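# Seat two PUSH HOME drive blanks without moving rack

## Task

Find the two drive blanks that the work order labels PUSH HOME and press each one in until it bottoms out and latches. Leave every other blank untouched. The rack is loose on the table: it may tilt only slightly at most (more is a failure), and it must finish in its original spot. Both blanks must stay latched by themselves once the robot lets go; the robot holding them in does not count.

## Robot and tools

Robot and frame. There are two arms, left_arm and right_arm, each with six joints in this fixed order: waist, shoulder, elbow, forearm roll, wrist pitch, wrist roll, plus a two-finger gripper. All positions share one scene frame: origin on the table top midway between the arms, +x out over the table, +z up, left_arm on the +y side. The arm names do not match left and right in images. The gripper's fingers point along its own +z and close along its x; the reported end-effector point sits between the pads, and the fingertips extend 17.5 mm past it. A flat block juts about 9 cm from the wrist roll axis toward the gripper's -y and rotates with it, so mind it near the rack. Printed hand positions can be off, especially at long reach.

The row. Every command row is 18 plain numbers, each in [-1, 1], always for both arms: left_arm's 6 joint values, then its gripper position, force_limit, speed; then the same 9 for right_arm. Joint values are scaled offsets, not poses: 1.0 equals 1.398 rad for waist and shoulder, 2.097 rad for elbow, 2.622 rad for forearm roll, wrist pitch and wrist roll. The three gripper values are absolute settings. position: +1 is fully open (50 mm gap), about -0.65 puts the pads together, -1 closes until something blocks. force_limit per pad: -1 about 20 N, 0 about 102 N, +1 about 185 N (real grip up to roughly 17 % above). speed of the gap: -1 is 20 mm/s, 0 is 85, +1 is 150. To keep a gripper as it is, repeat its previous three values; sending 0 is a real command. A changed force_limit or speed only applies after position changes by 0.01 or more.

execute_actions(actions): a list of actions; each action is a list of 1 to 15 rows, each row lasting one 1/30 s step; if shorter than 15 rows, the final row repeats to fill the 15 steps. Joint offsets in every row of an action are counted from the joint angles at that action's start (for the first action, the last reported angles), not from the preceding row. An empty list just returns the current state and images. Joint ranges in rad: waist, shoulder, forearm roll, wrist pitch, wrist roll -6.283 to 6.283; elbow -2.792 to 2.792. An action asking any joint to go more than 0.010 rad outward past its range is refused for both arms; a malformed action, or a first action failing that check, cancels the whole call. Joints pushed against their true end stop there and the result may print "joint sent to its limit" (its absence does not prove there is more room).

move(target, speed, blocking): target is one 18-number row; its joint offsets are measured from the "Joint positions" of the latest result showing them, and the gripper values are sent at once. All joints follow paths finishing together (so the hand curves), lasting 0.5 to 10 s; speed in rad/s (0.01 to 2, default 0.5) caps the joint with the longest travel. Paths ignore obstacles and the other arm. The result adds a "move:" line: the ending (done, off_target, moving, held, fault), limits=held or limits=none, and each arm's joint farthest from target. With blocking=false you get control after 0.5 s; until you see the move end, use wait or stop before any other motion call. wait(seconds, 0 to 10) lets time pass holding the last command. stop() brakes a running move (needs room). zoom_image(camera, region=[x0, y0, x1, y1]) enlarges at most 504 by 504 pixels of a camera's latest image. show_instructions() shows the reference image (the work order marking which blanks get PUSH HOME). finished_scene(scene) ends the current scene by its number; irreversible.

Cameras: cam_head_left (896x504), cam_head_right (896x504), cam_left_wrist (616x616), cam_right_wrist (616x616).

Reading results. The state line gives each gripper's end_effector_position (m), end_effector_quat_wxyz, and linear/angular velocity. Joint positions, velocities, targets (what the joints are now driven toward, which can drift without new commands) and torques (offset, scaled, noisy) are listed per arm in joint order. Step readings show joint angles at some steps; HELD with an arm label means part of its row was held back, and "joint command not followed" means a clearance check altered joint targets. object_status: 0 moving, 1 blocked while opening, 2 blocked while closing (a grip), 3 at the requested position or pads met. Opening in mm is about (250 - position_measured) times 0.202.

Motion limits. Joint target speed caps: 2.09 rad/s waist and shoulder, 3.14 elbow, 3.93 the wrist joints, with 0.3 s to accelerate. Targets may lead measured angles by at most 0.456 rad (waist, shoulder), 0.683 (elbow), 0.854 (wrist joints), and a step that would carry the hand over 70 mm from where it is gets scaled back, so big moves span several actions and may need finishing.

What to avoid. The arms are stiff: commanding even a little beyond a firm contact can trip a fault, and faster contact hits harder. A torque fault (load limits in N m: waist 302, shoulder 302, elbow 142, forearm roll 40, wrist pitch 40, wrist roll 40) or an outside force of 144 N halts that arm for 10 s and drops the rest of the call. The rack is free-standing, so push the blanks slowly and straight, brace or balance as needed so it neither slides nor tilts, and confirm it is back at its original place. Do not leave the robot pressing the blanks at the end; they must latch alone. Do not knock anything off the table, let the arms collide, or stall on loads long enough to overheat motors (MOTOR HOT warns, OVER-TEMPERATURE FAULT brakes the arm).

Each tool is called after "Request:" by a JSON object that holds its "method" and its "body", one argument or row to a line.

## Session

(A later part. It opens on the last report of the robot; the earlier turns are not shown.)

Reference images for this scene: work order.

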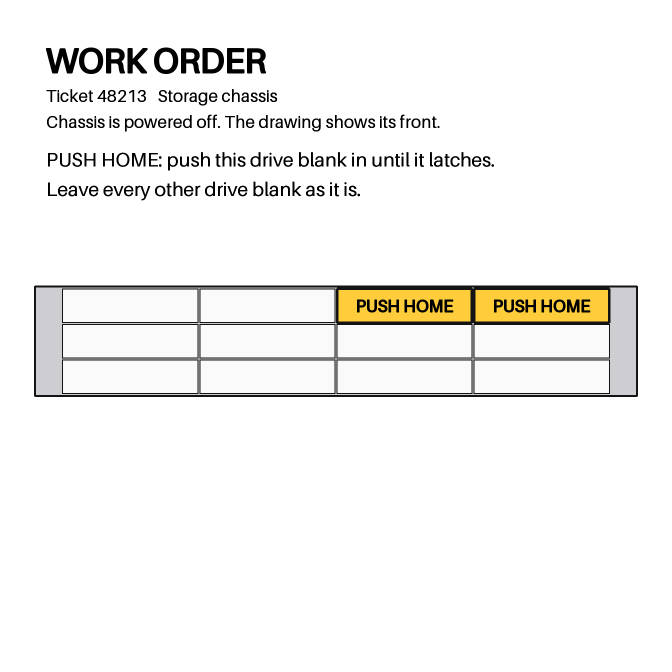

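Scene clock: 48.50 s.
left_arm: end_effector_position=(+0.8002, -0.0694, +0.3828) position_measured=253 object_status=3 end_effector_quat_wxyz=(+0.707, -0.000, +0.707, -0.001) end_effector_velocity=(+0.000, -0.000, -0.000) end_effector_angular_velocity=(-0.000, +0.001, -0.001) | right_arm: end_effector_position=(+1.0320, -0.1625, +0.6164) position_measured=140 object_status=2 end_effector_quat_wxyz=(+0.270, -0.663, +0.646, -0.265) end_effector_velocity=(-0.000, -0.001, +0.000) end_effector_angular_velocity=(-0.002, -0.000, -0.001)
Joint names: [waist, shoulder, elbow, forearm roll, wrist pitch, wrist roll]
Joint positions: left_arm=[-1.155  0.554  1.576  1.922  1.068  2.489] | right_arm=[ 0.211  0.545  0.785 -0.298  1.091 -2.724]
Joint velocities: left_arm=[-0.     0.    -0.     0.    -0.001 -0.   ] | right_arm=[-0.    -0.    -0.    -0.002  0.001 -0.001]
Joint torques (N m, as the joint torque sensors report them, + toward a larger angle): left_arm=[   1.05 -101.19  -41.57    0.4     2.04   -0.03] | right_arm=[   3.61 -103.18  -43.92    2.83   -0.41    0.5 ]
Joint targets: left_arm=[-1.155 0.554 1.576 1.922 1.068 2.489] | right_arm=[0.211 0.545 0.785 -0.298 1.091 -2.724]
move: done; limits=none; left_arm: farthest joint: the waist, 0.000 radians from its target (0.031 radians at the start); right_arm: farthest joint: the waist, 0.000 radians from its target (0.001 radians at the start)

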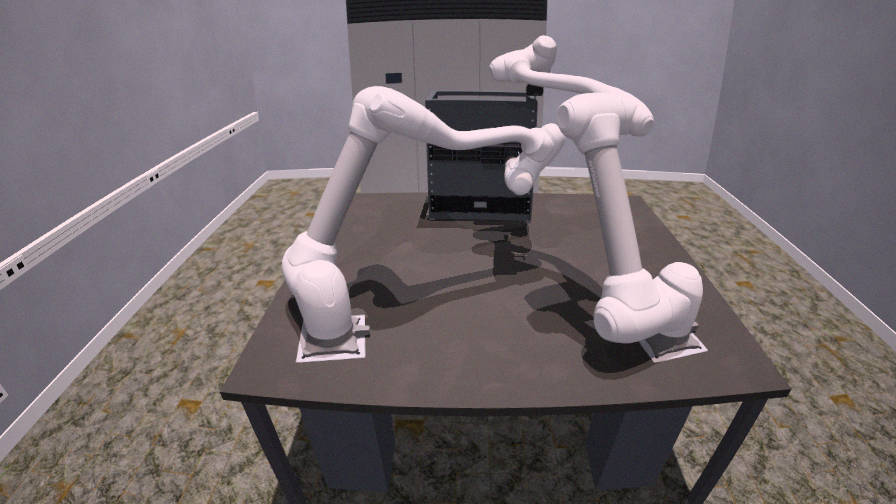

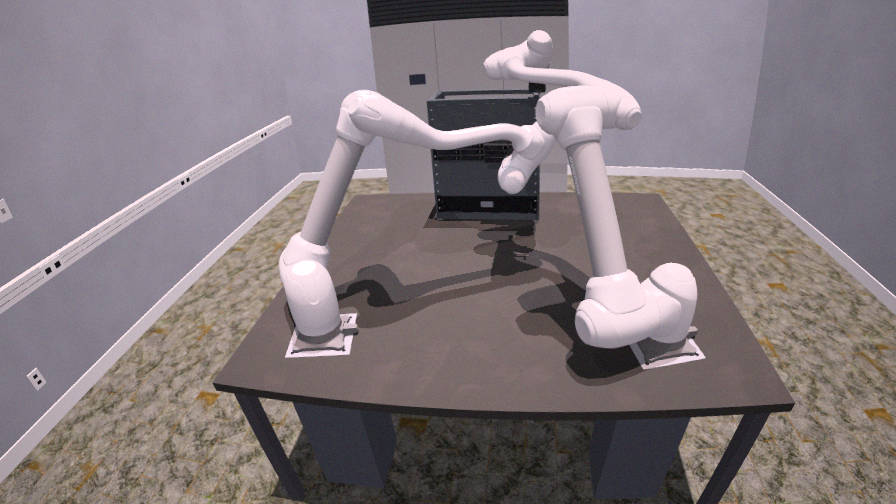

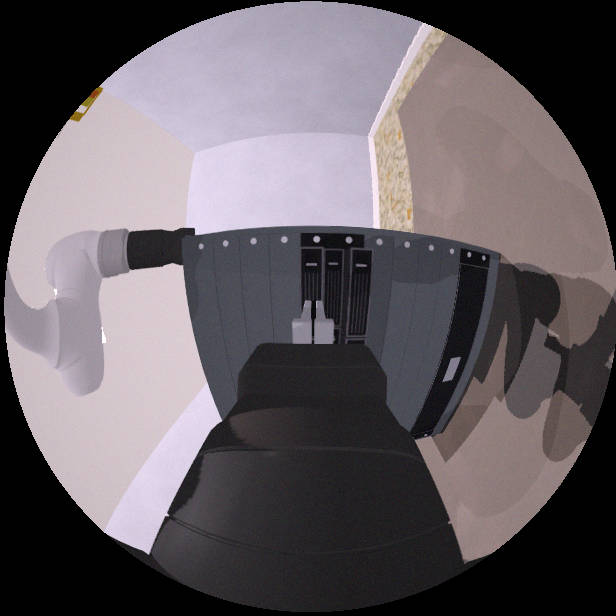

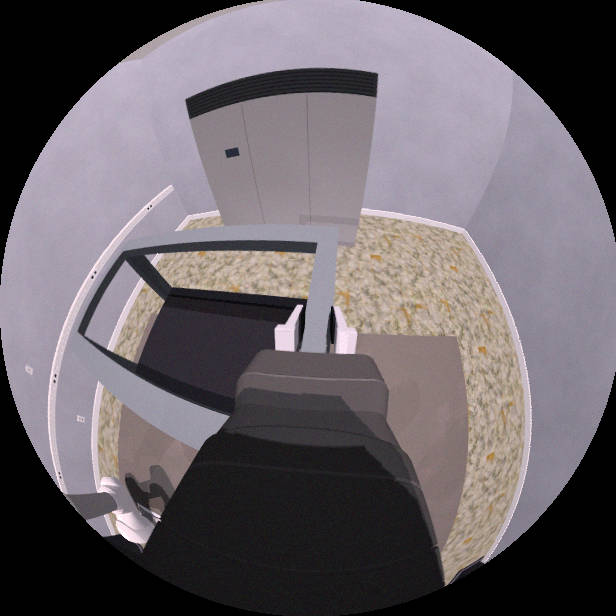

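Request:
{"method": "move", "body": {
  "target": [0.0259,0.0196,-0.0221,0.0056,-0.0137,0.0032,-1,0,1, 0,0,0,0,0,0,-1,0.3,-0.8],
  "speed": 0.04
}}

Request:
{"method": "zoom_image", "body": {
  "camera": "cam_left_wrist",
  "region": [230,180,430,380]
}}

Scene clock: 53.70 s.
left_arm: end_effector_position=(+0.8349, -0.0675, +0.3826) position_measured=253 object_status=3 end_effector_quat_wxyz=(+0.707, -0.000, +0.707, -0.001) end_effector_velocity=(+0.000, +0.000, +0.000) end_effector_angular_velocity=(+0.001, -0.001, +0.001) | right_arm: end_effector_position=(+1.0320, -0.1626, +0.6164) position_measured=140 object_status=2 end_effector_quat_wxyz=(+0.270, -0.663, +0.646, -0.265) end_effector_velocity=(+0.000, +0.000, -0.000) end_effector_angular_velocity=(-0.000, -0.001, +0.000)
Joint names: [waist, shoulder, elbow, forearm roll, wrist pitch, wrist roll]
Joint positions: left_arm=[-1.119  0.582  1.53   1.936  1.032  2.498] | right_arm=[ 0.211  0.545  0.785 -0.298  1.091 -2.724]
Joint velocities: left_arm=[ 0.     0.    -0.     0.001  0.002  0.001] | right_arm=[-0.     0.     0.    -0.    -0.001 -0.   ]
Joint torques (N m, as the joint torque sensors report them, + toward a larger angle): left_arm=[   0.08 -103.83  -41.31    0.51    1.88   -0.11] | right_arm=[  -0.05 -104.84  -43.29    2.05   -0.25    0.53]
Joint targets: left_arm=[-1.119 0.582 1.530 1.936 1.032 2.498] | right_arm=[0.211 0.545 0.785 -0.298 1.091 -2.724]
move: done; limits=none; left_arm: farthest joint: the waist, 0.000 radians from its target (0.036 radians at the start); right_arm: farthest joint: the waist, 0.000 radians from its target (0.000 radians at the start)

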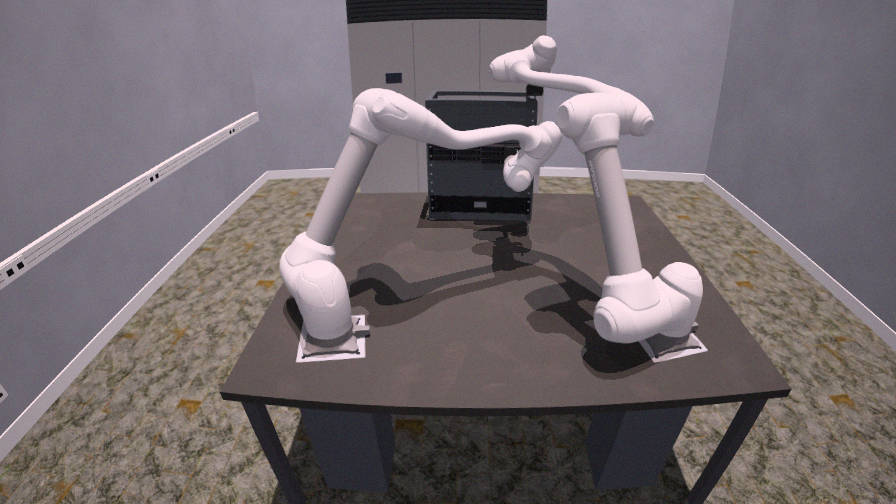

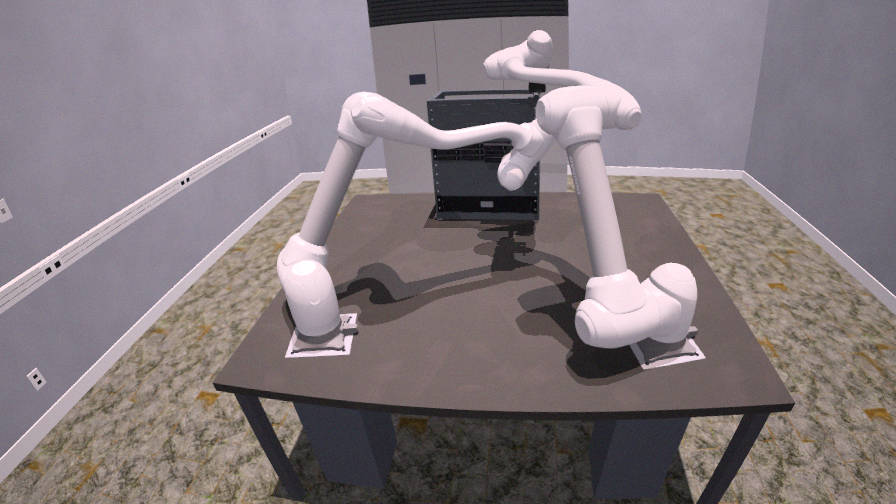

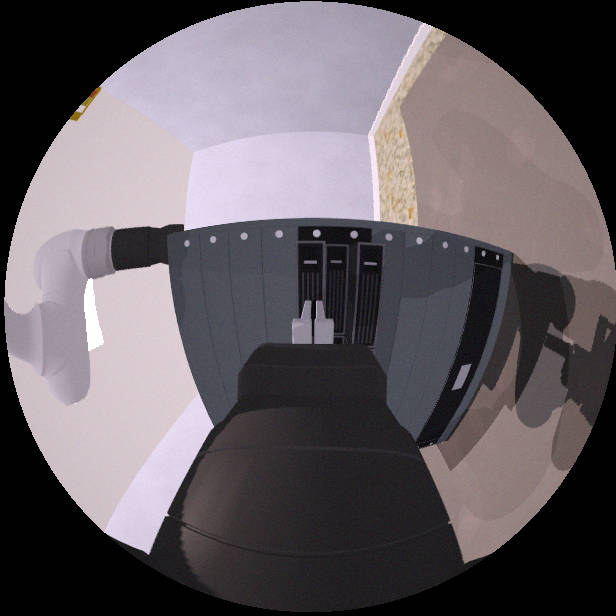

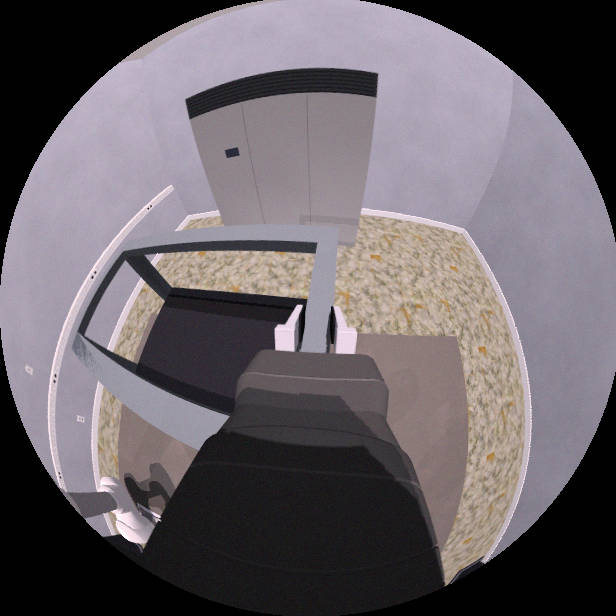

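Region (230, 180, 430, 380) of cam_left_wrist's 616x616 image, scaled by 2.520, with more detail than that image has.

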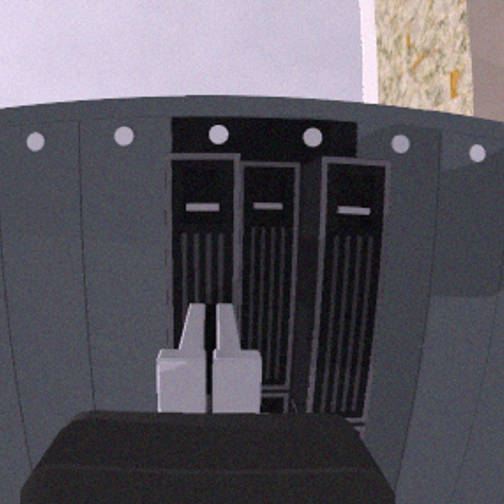

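Request:
{"method": "move", "body": {
  "target": [0.0059,0.0045,-0.005,0.0013,-0.0031,0.0007,-1,0,1, 0,0,0,0,0,0,-1,0.3,-0.8],
  "speed": 0.02
}}

Request:
{"method": "zoom_image", "body": {
  "camera": "cam_left_wrist",
  "region": [230,180,430,380]
}}

Scene clock: 56.50 s.
left_arm: end_effector_position=(+0.8428, -0.0668, +0.3824) position_measured=253 object_status=3 end_effector_quat_wxyz=(+0.707, -0.000, +0.708, -0.001) end_effector_velocity=(+0.001, +0.000, +0.000) end_effector_angular_velocity=(-0.000, -0.000, +0.001) | right_arm: end_effector_position=(+1.0320, -0.1625, +0.6164) position_measured=140 object_status=2 end_effector_quat_wxyz=(+0.270, -0.663, +0.646, -0.265) end_effector_velocity=(-0.000, +0.001, +0.000) end_effector_angular_velocity=(+0.002, -0.001, +0.001)
Joint names: [waist, shoulder, elbow, forearm roll, wrist pitch, wrist roll]
Joint positions: left_arm=[-1.111  0.588  1.519  1.94   1.024  2.5  ] | right_arm=[ 0.211  0.545  0.785 -0.298  1.091 -2.724]
Joint velocities: left_arm=[ 0.001  0.    -0.001 -0.     0.     0.   ] | right_arm=[ 0.    -0.     0.     0.002 -0.001 -0.   ]
Joint torques (N m, as the joint torque sensors report them, + toward a larger angle): left_arm=[   8.45 -103.34  -42.48   -0.22    3.03    0.  ] | right_arm=[   3.38 -105.72  -43.93    3.02    0.03    0.59]
Joint targets: left_arm=[-1.111 0.588 1.519 1.940 1.024 2.500] | right_arm=[0.211 0.545 0.785 -0.298 1.091 -2.724]
move: done; limits=none; left_arm: farthest joint: the waist, 0.000 radians from its target (0.008 radians at the start); right_arm: farthest joint: the waist, 0.000 radians from its target (0.000 radians at the start)

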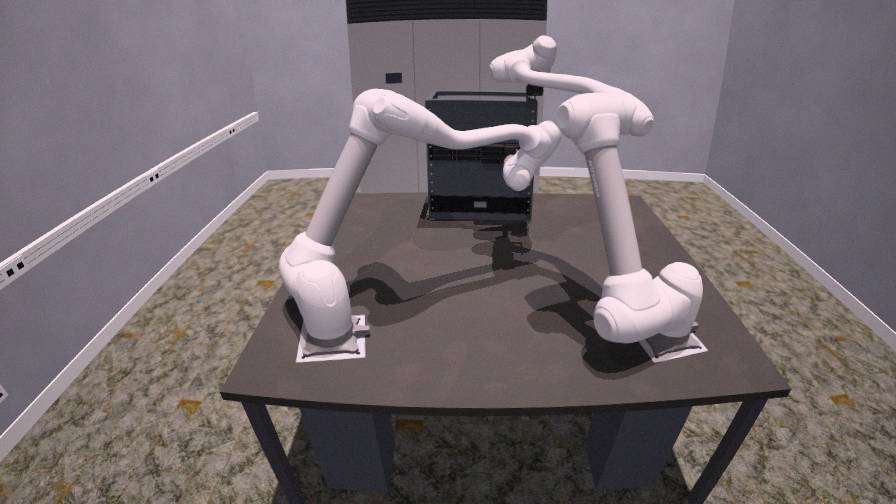

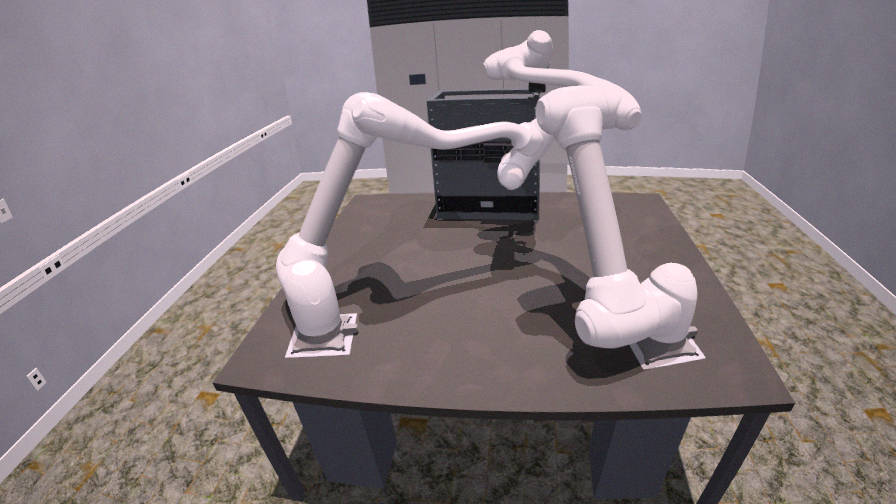

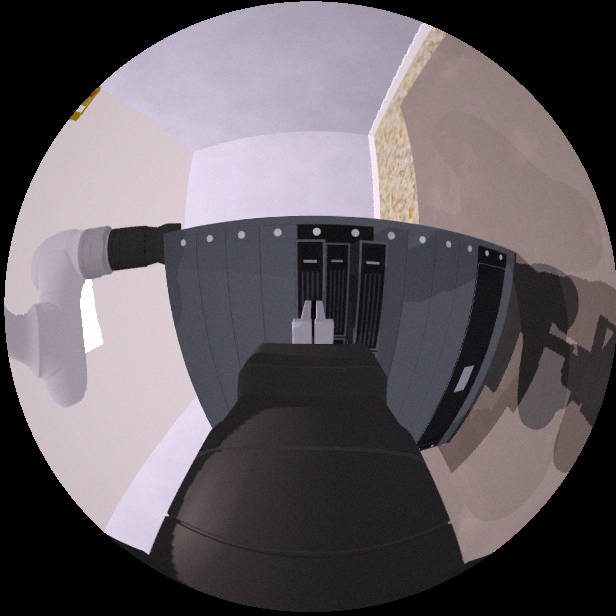

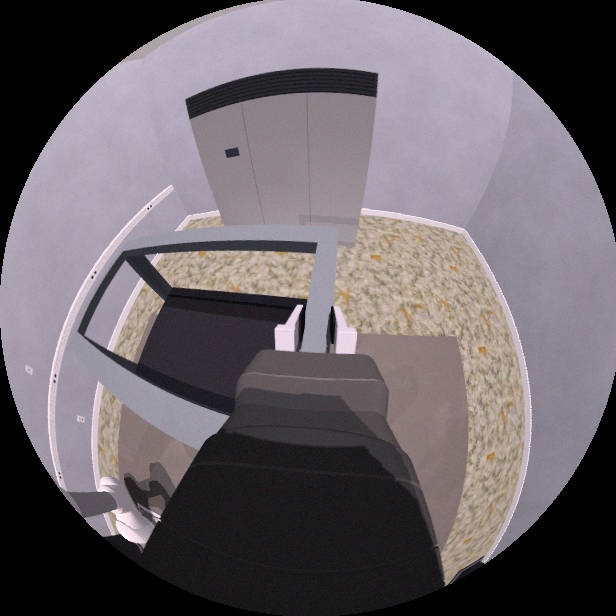

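Region (230, 180, 430, 380) of cam_left_wrist's 616x616 image, scaled by 2.520, with more detail than that image has.

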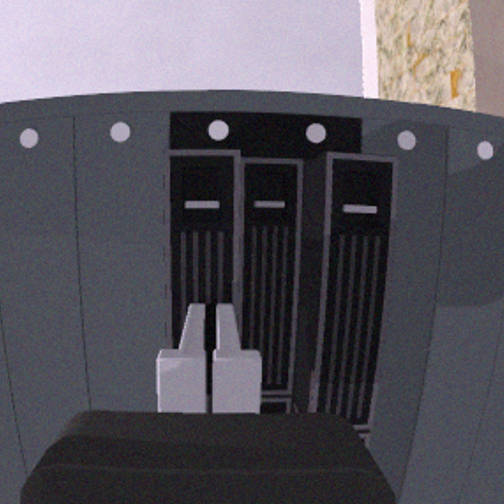

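Request:
{"method": "move", "body": {
  "target": [0.0074,0.0056,-0.0063,0.0016,-0.0039,0.0009,-1,0,1, 0,0,0,0,0,0,-1,0.3,-0.8],
  "speed": 0.015
}}

Request:
{"method": "zoom_image", "body": {
  "camera": "cam_left_wrist",
  "region": [230,180,430,380]
}}

Scene clock: 59.07 s.
left_arm: end_effector_position=(+0.8528, -0.0657, +0.3823) position_measured=253 object_status=3 end_effector_quat_wxyz=(+0.707, -0.000, +0.707, -0.001) end_effector_velocity=(+0.000, +0.001, -0.000) end_effector_angular_velocity=(+0.001, -0.000, +0.002) | right_arm: end_effector_position=(+1.0320, -0.1626, +0.6164) position_measured=140 object_status=2 end_effector_quat_wxyz=(+0.270, -0.663, +0.646, -0.265) end_effector_velocity=(-0.000, +0.000, -0.001) end_effector_angular_velocity=(+0.000, +0.002, +0.000)
Joint names: [waist, shoulder, elbow, forearm roll, wrist pitch, wrist roll]
Joint positions: left_arm=[-1.1    0.596  1.506  1.944  1.013  2.502] | right_arm=[ 0.211  0.545  0.785 -0.298  1.091 -2.724]
Joint velocities: left_arm=[ 0.     0.     0.    -0.001  0.002  0.001] | right_arm=[-0.     0.     0.001  0.002  0.001 -0.001]
Joint torques (N m, as the joint torque sensors report them, + toward a larger angle): left_arm=[   7.6  -103.52  -42.36   -0.04    2.96   -0.12] | right_arm=[   0.02 -106.49  -43.38    2.26    0.16    0.44]
Joint targets: left_arm=[-1.100 0.596 1.506 1.944 1.013 2.502] | right_arm=[0.211 0.545 0.785 -0.298 1.091 -2.724]
move: done; limits=none; left_arm: farthest joint: the waist, 0.000 radians from its target (0.010 radians at the start); right_arm: farthest joint: the waist, 0.000 radians from its target (0.000 radians at the start)

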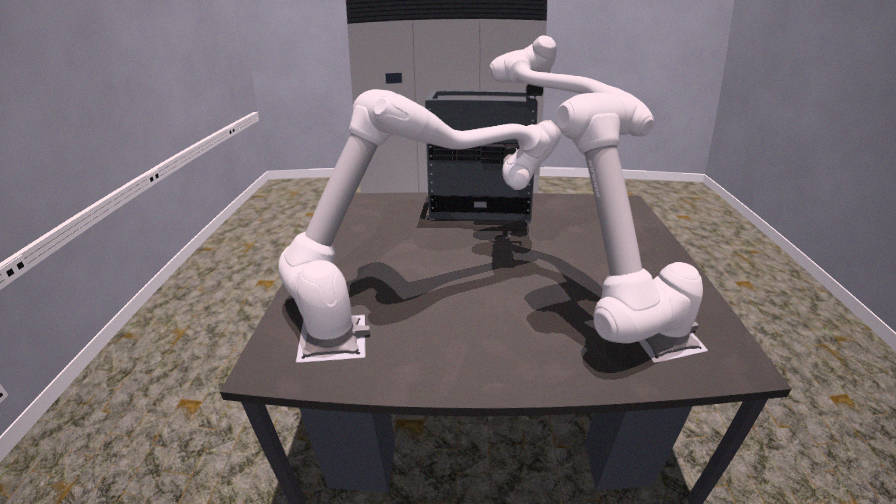

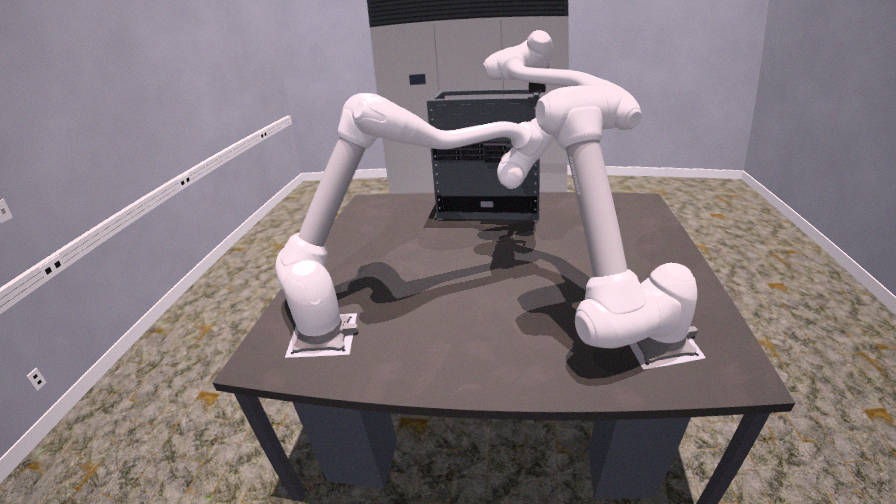

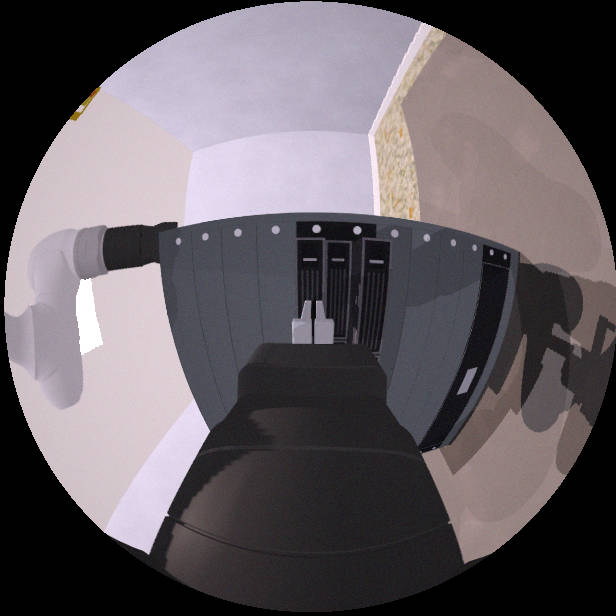

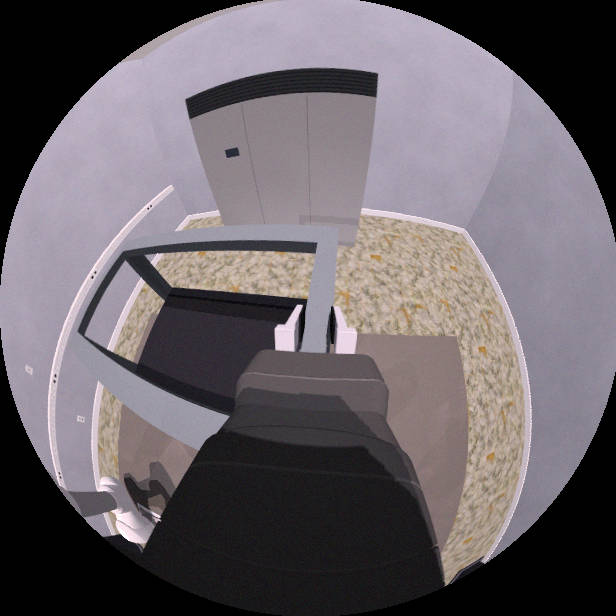

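Region (230, 180, 430, 380) of cam_left_wrist's 616x616 image, scaled by 2.520, with more detail than that image has.

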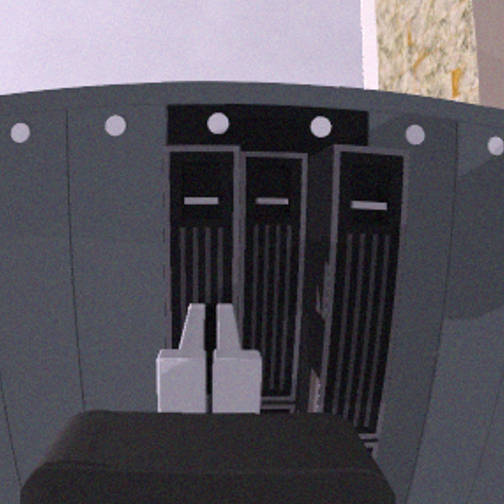

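Request:
{"method": "move", "body": {
  "target": [0.0022,0.0017,-0.0019,0.0005,-0.0012,0.0003,-1,0,1, 0,0,0,0,0,0,-1,0.3,-0.8],
  "speed": 0.01
}}

Request:
{"method": "move", "body": {
  "target": [0.00074,0.00056,-0.00063,0.00016,-0.00039,0.0001,-1,0,1, 0,0,0,0,0,0,-1,0.3,-0.8],
  "speed": 0.01
}}

Scene clock: 61.30 s.
left_arm: end_effector_position=(+0.8558, -0.0654, +0.3822) position_measured=253 object_status=3 end_effector_quat_wxyz=(+0.707, +0.000, +0.707, -0.001) end_effector_velocity=(+0.000, -0.000, +0.000) end_effector_angular_velocity=(-0.002, -0.000, +0.000) | right_arm: end_effector_position=(+1.0320, -0.1625, +0.6164) position_measured=140 object_status=2 end_effector_quat_wxyz=(+0.270, -0.663, +0.646, -0.265) end_effector_velocity=(-0.000, -0.000, -0.000) end_effector_angular_velocity=(-0.000, +0.001, -0.000)
Joint names: [waist, shoulder, elbow, forearm roll, wrist pitch, wrist roll]
Joint positions: left_arm=[-1.097  0.598  1.502  1.945  1.01   2.503] | right_arm=[ 0.211  0.545  0.785 -0.298  1.091 -2.724]
Joint velocities: left_arm=[-0.     0.    -0.001 -0.     0.    -0.001] | right_arm=[-0.     0.    -0.     0.     0.001  0.   ]
Joint torques (N m, as the joint torque sensors report them, + toward a larger angle): left_arm=[  10.05 -103.1   -42.25   -0.37    3.18   -0.15] | right_arm=[   4.39 -104.9   -44.32    3.2     0.19    0.62]
Joint targets: left_arm=[-1.097 0.598 1.502 1.945 1.010 2.503] | right_arm=[0.211 0.545 0.785 -0.298 1.091 -2.724]
move: done; limits=none; left_arm: farthest joint: the waist, 0.000 radians from its target (0.003 radians at the start); right_arm: farthest joint: the waist, 0.000 radians from its target (0.000 radians at the start)

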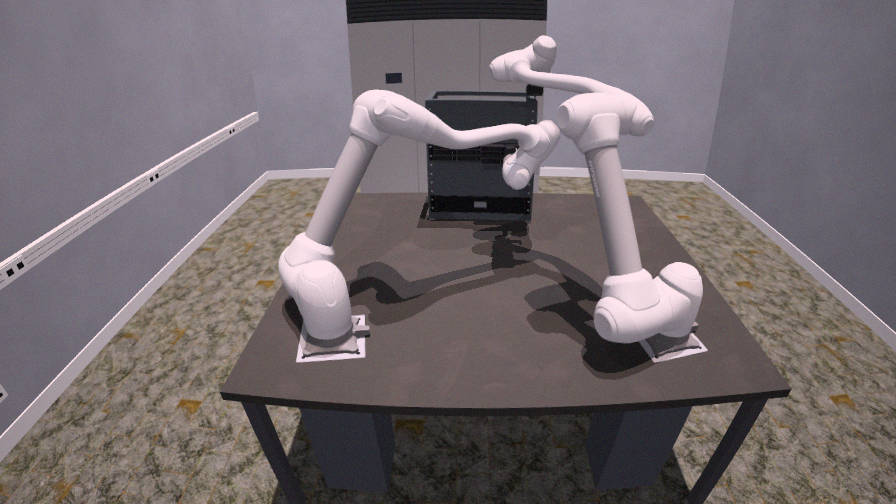

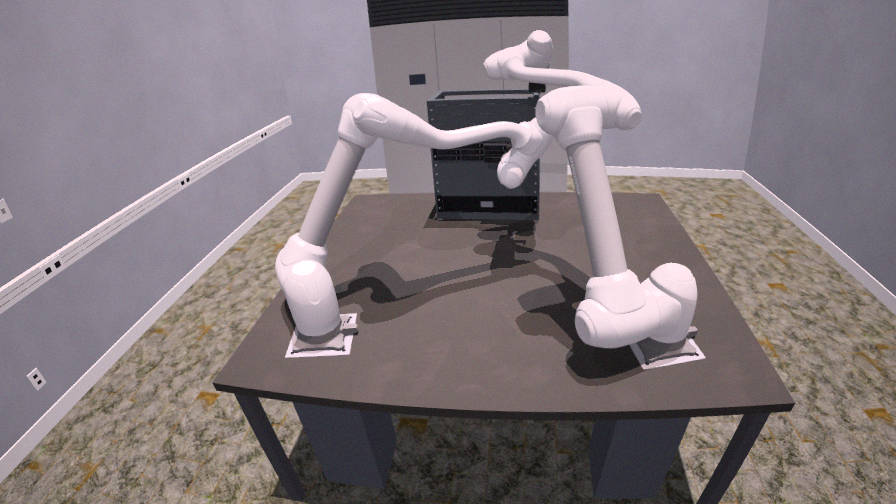

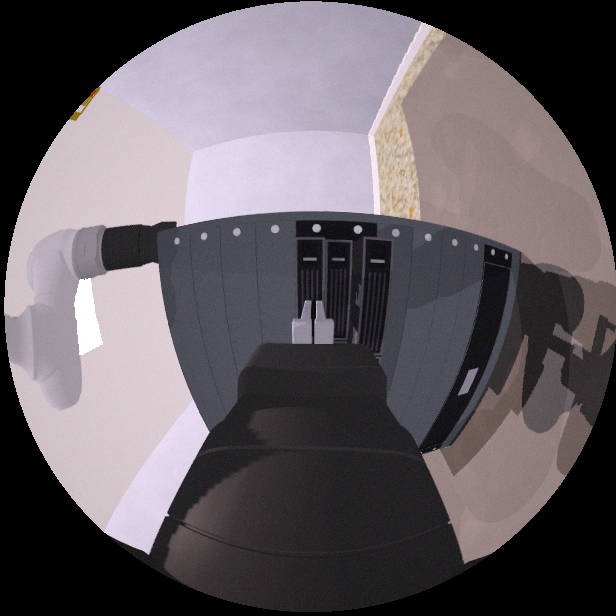

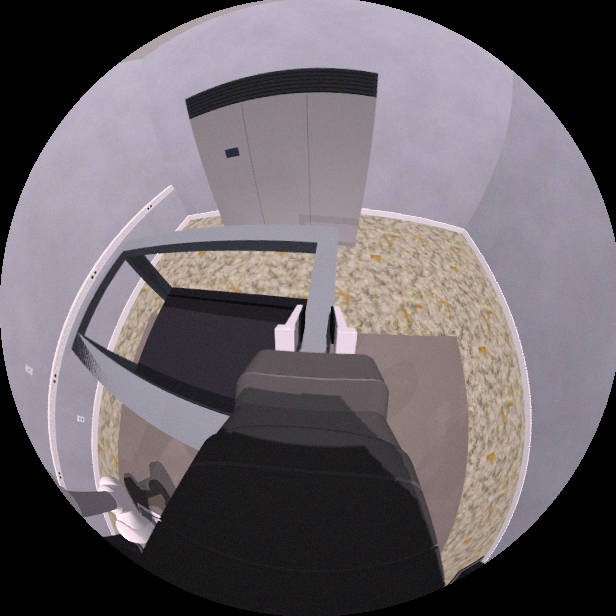

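Scene clock: 62.00 s.
left_arm: end_effector_position=(+0.8568, -0.0653, +0.3822) position_measured=253 object_status=3 end_effector_quat_wxyz=(+0.707, +0.000, +0.707, -0.001) end_effector_velocity=(+0.000, +0.000, -0.000) end_effector_angular_velocity=(-0.001, +0.001, -0.001) | right_arm: end_effector_position=(+1.0320, -0.1625, +0.6164) position_measured=140 object_status=2 end_effector_quat_wxyz=(+0.270, -0.663, +0.646, -0.265) end_effector_velocity=(+0.000, -0.000, +0.000) end_effector_angular_velocity=(-0.001, -0.001, -0.000)
Joint names: [waist, shoulder, elbow, forearm roll, wrist pitch, wrist roll]
Joint positions: left_arm=[-1.096  0.599  1.501  1.946  1.009  2.503] | right_arm=[ 0.211  0.545  0.785 -0.298  1.091 -2.724]
Joint velocities: left_arm=[ 0.001 -0.     0.     0.    -0.001 -0.001] | right_arm=[-0.    -0.     0.    -0.001 -0.    -0.   ]
Joint torques (N m, as the joint torque sensors report them, + toward a larger angle): left_arm=[   9.28 -103.02  -42.33   -0.21    3.21   -0.21] | right_arm=[   4.94 -105.24  -44.35    3.26    0.18    0.62]
Joint targets: left_arm=[-1.096 0.599 1.501 1.946 1.009 2.503] | right_arm=[0.211 0.545 0.785 -0.298 1.091 -2.724]
move: done; limits=none; left_arm: farthest joint: the waist, 0.000 radians from its target (0.001 radians at the start); right_arm: farthest joint: the waist, 0.000 radians from its target (0.000 radians at the start)

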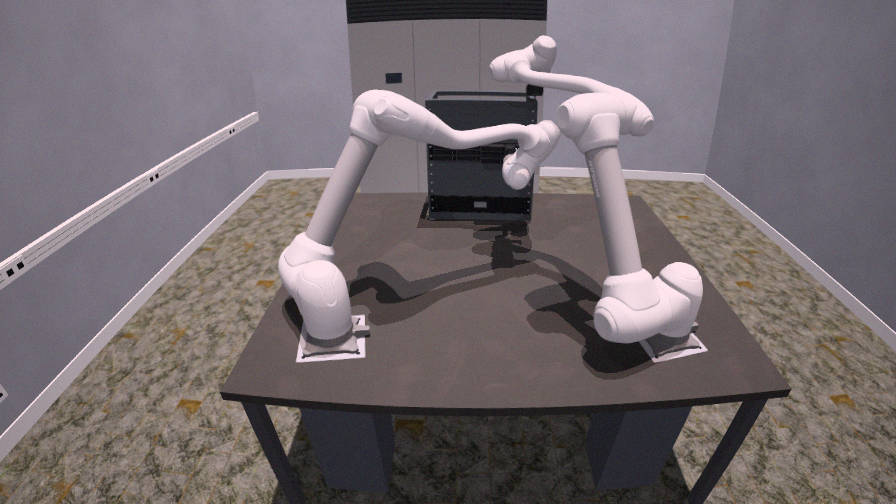

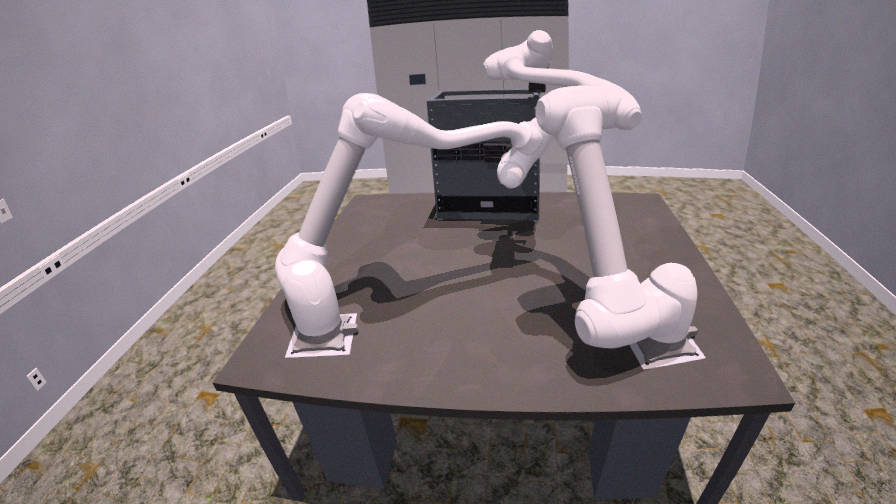

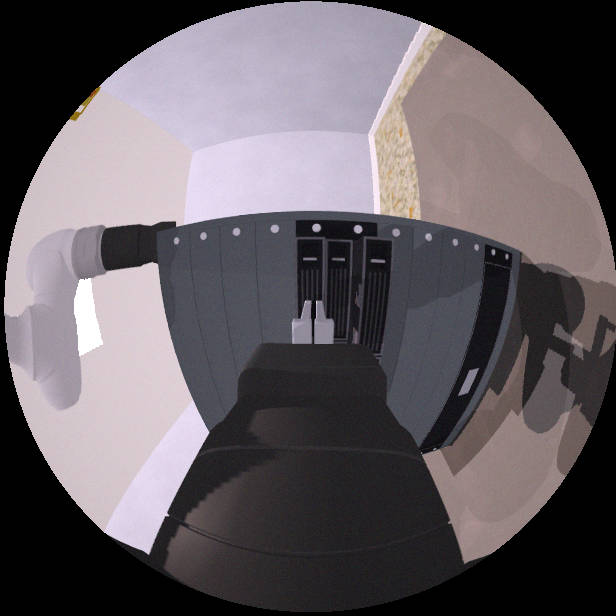

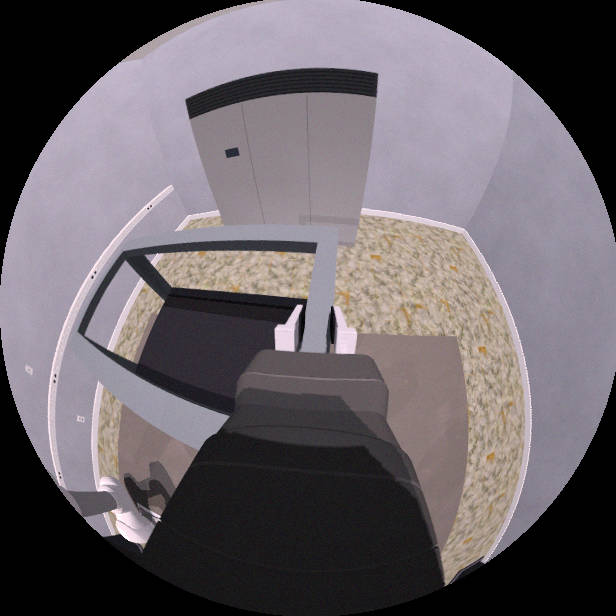

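Chained calls work; continue 1 mm steps.

Request:
{"method": "execute_actions", "body": {
  "actions": [
    [[0.00074,0.00056,-0.00063,0.00016,-0.00039,0.0001,-1,0,1, 0,0,0,0,0,0,-1,0.3,-0.8]]
  ]
}}

Request:
{"method": "zoom_image", "body": {
  "camera": "cam_left_wrist",
  "region": [230,180,430,380]
}}

Scene clock: 63.60 s.
left_arm: end_effector_position=(+0.8578, -0.0651, +0.3822) position_measured=253 object_status=3 end_effector_quat_wxyz=(+0.707, +0.000, +0.707, -0.001) end_effector_velocity=(+0.000, +0.000, +0.001) end_effector_angular_velocity=(-0.000, -0.001, +0.001) | right_arm: end_effector_position=(+1.0320, -0.1625, +0.6164) position_measured=140 object_status=2 end_effector_quat_wxyz=(+0.270, -0.663, +0.646, -0.265) end_effector_velocity=(+0.000, -0.000, +0.001) end_effector_angular_velocity=(-0.001, -0.001, -0.000)
Joint names: [waist, shoulder, elbow, forearm roll, wrist pitch, wrist roll]
Joint positions: left_arm=[-1.095  0.6    1.499  1.946  1.008  2.503] | right_arm=[ 0.211  0.545  0.785 -0.298  1.091 -2.724]
Joint velocities: left_arm=[ 0.    -0.    -0.001 -0.     0.001  0.   ] | right_arm=[ 0.    -0.    -0.001 -0.001  0.    -0.   ]
Joint torques (N m, as the joint torque sensors report them, + toward a larger angle): left_arm=[   9.7  -103.17  -42.5     0.09    2.85   -0.25] | right_arm=[   2.7  -106.7   -43.6     3.1     0.16    0.54]
Joint targets: left_arm=[-1.095 0.600 1.499 1.946 1.008 2.503] | right_arm=[0.211 0.545 0.785 -0.298 1.091 -2.724]
Step readings (joint positions):
0: left_arm=[-1.096 0.599 1.501 1.946 1.009 2.503] | right_arm=[0.211 0.545 0.785 -0.298 1.091 -2.724]
1: left_arm=[-1.096 0.599 1.501 1.946 1.009 2.503] | right_arm=[0.211 0.545 0.785 -0.298 1.091 -2.724]
2: left_arm=[-1.096 0.599 1.500 1.946 1.008 2.503] | right_arm=[0.211 0.545 0.785 -0.298 1.091 -2.724]
4: left_arm=[-1.095 0.600 1.499 1.946 1.008 2.503] | right_arm=[0.211 0.545 0.785 -0.298 1.091 -2.724]
8: left_arm=[-1.095 0.600 1.499 1.946 1.008 2.503] | right_arm=[0.211 0.545 0.785 -0.298 1.091 -2.724]
15: Joint positions above

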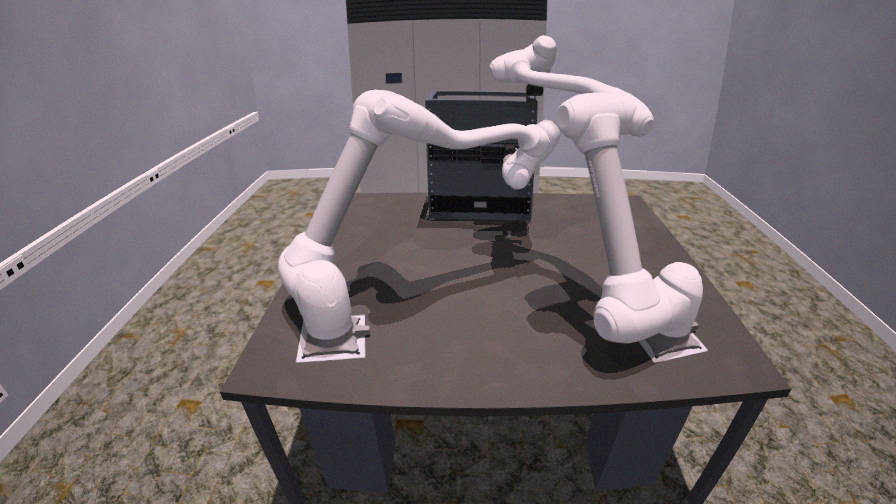

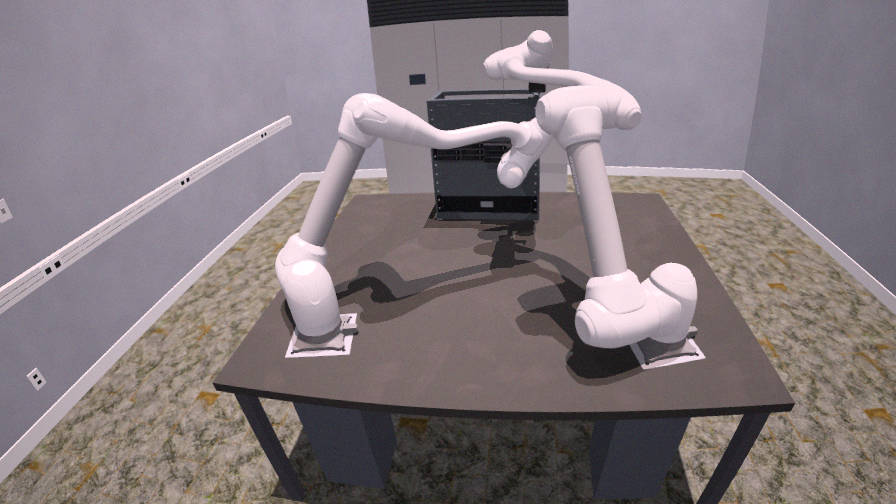

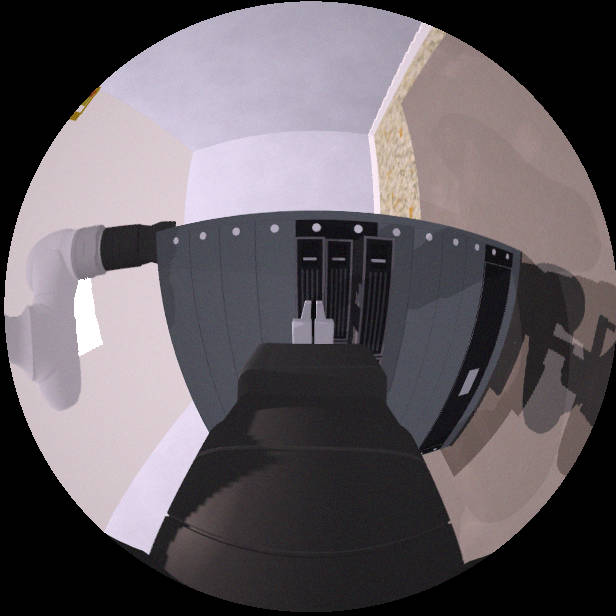

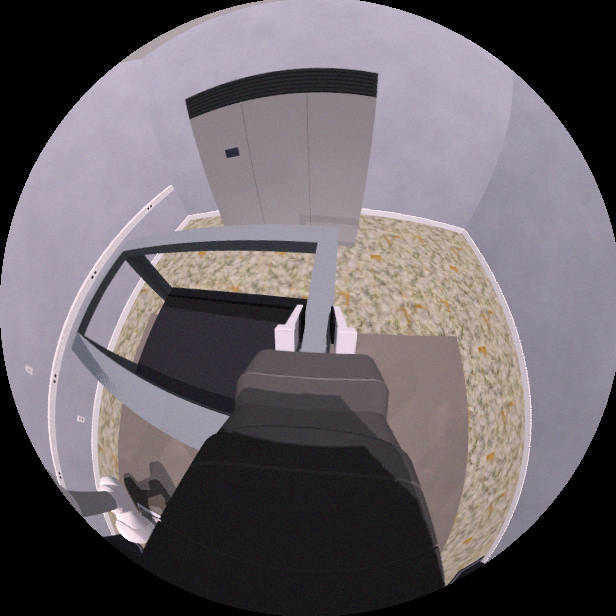

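Region (230, 180, 430, 380) of cam_left_wrist's 616x616 image, scaled by 2.520, with more detail than that image has.

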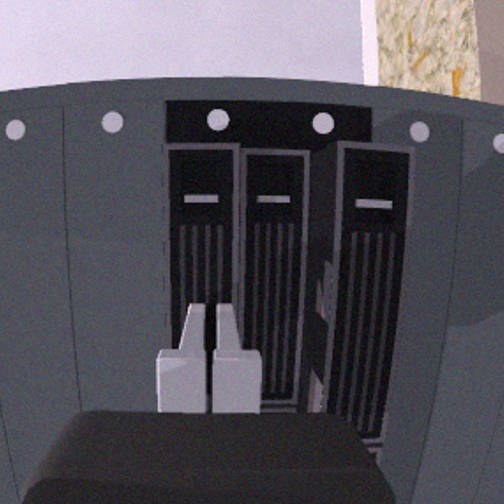

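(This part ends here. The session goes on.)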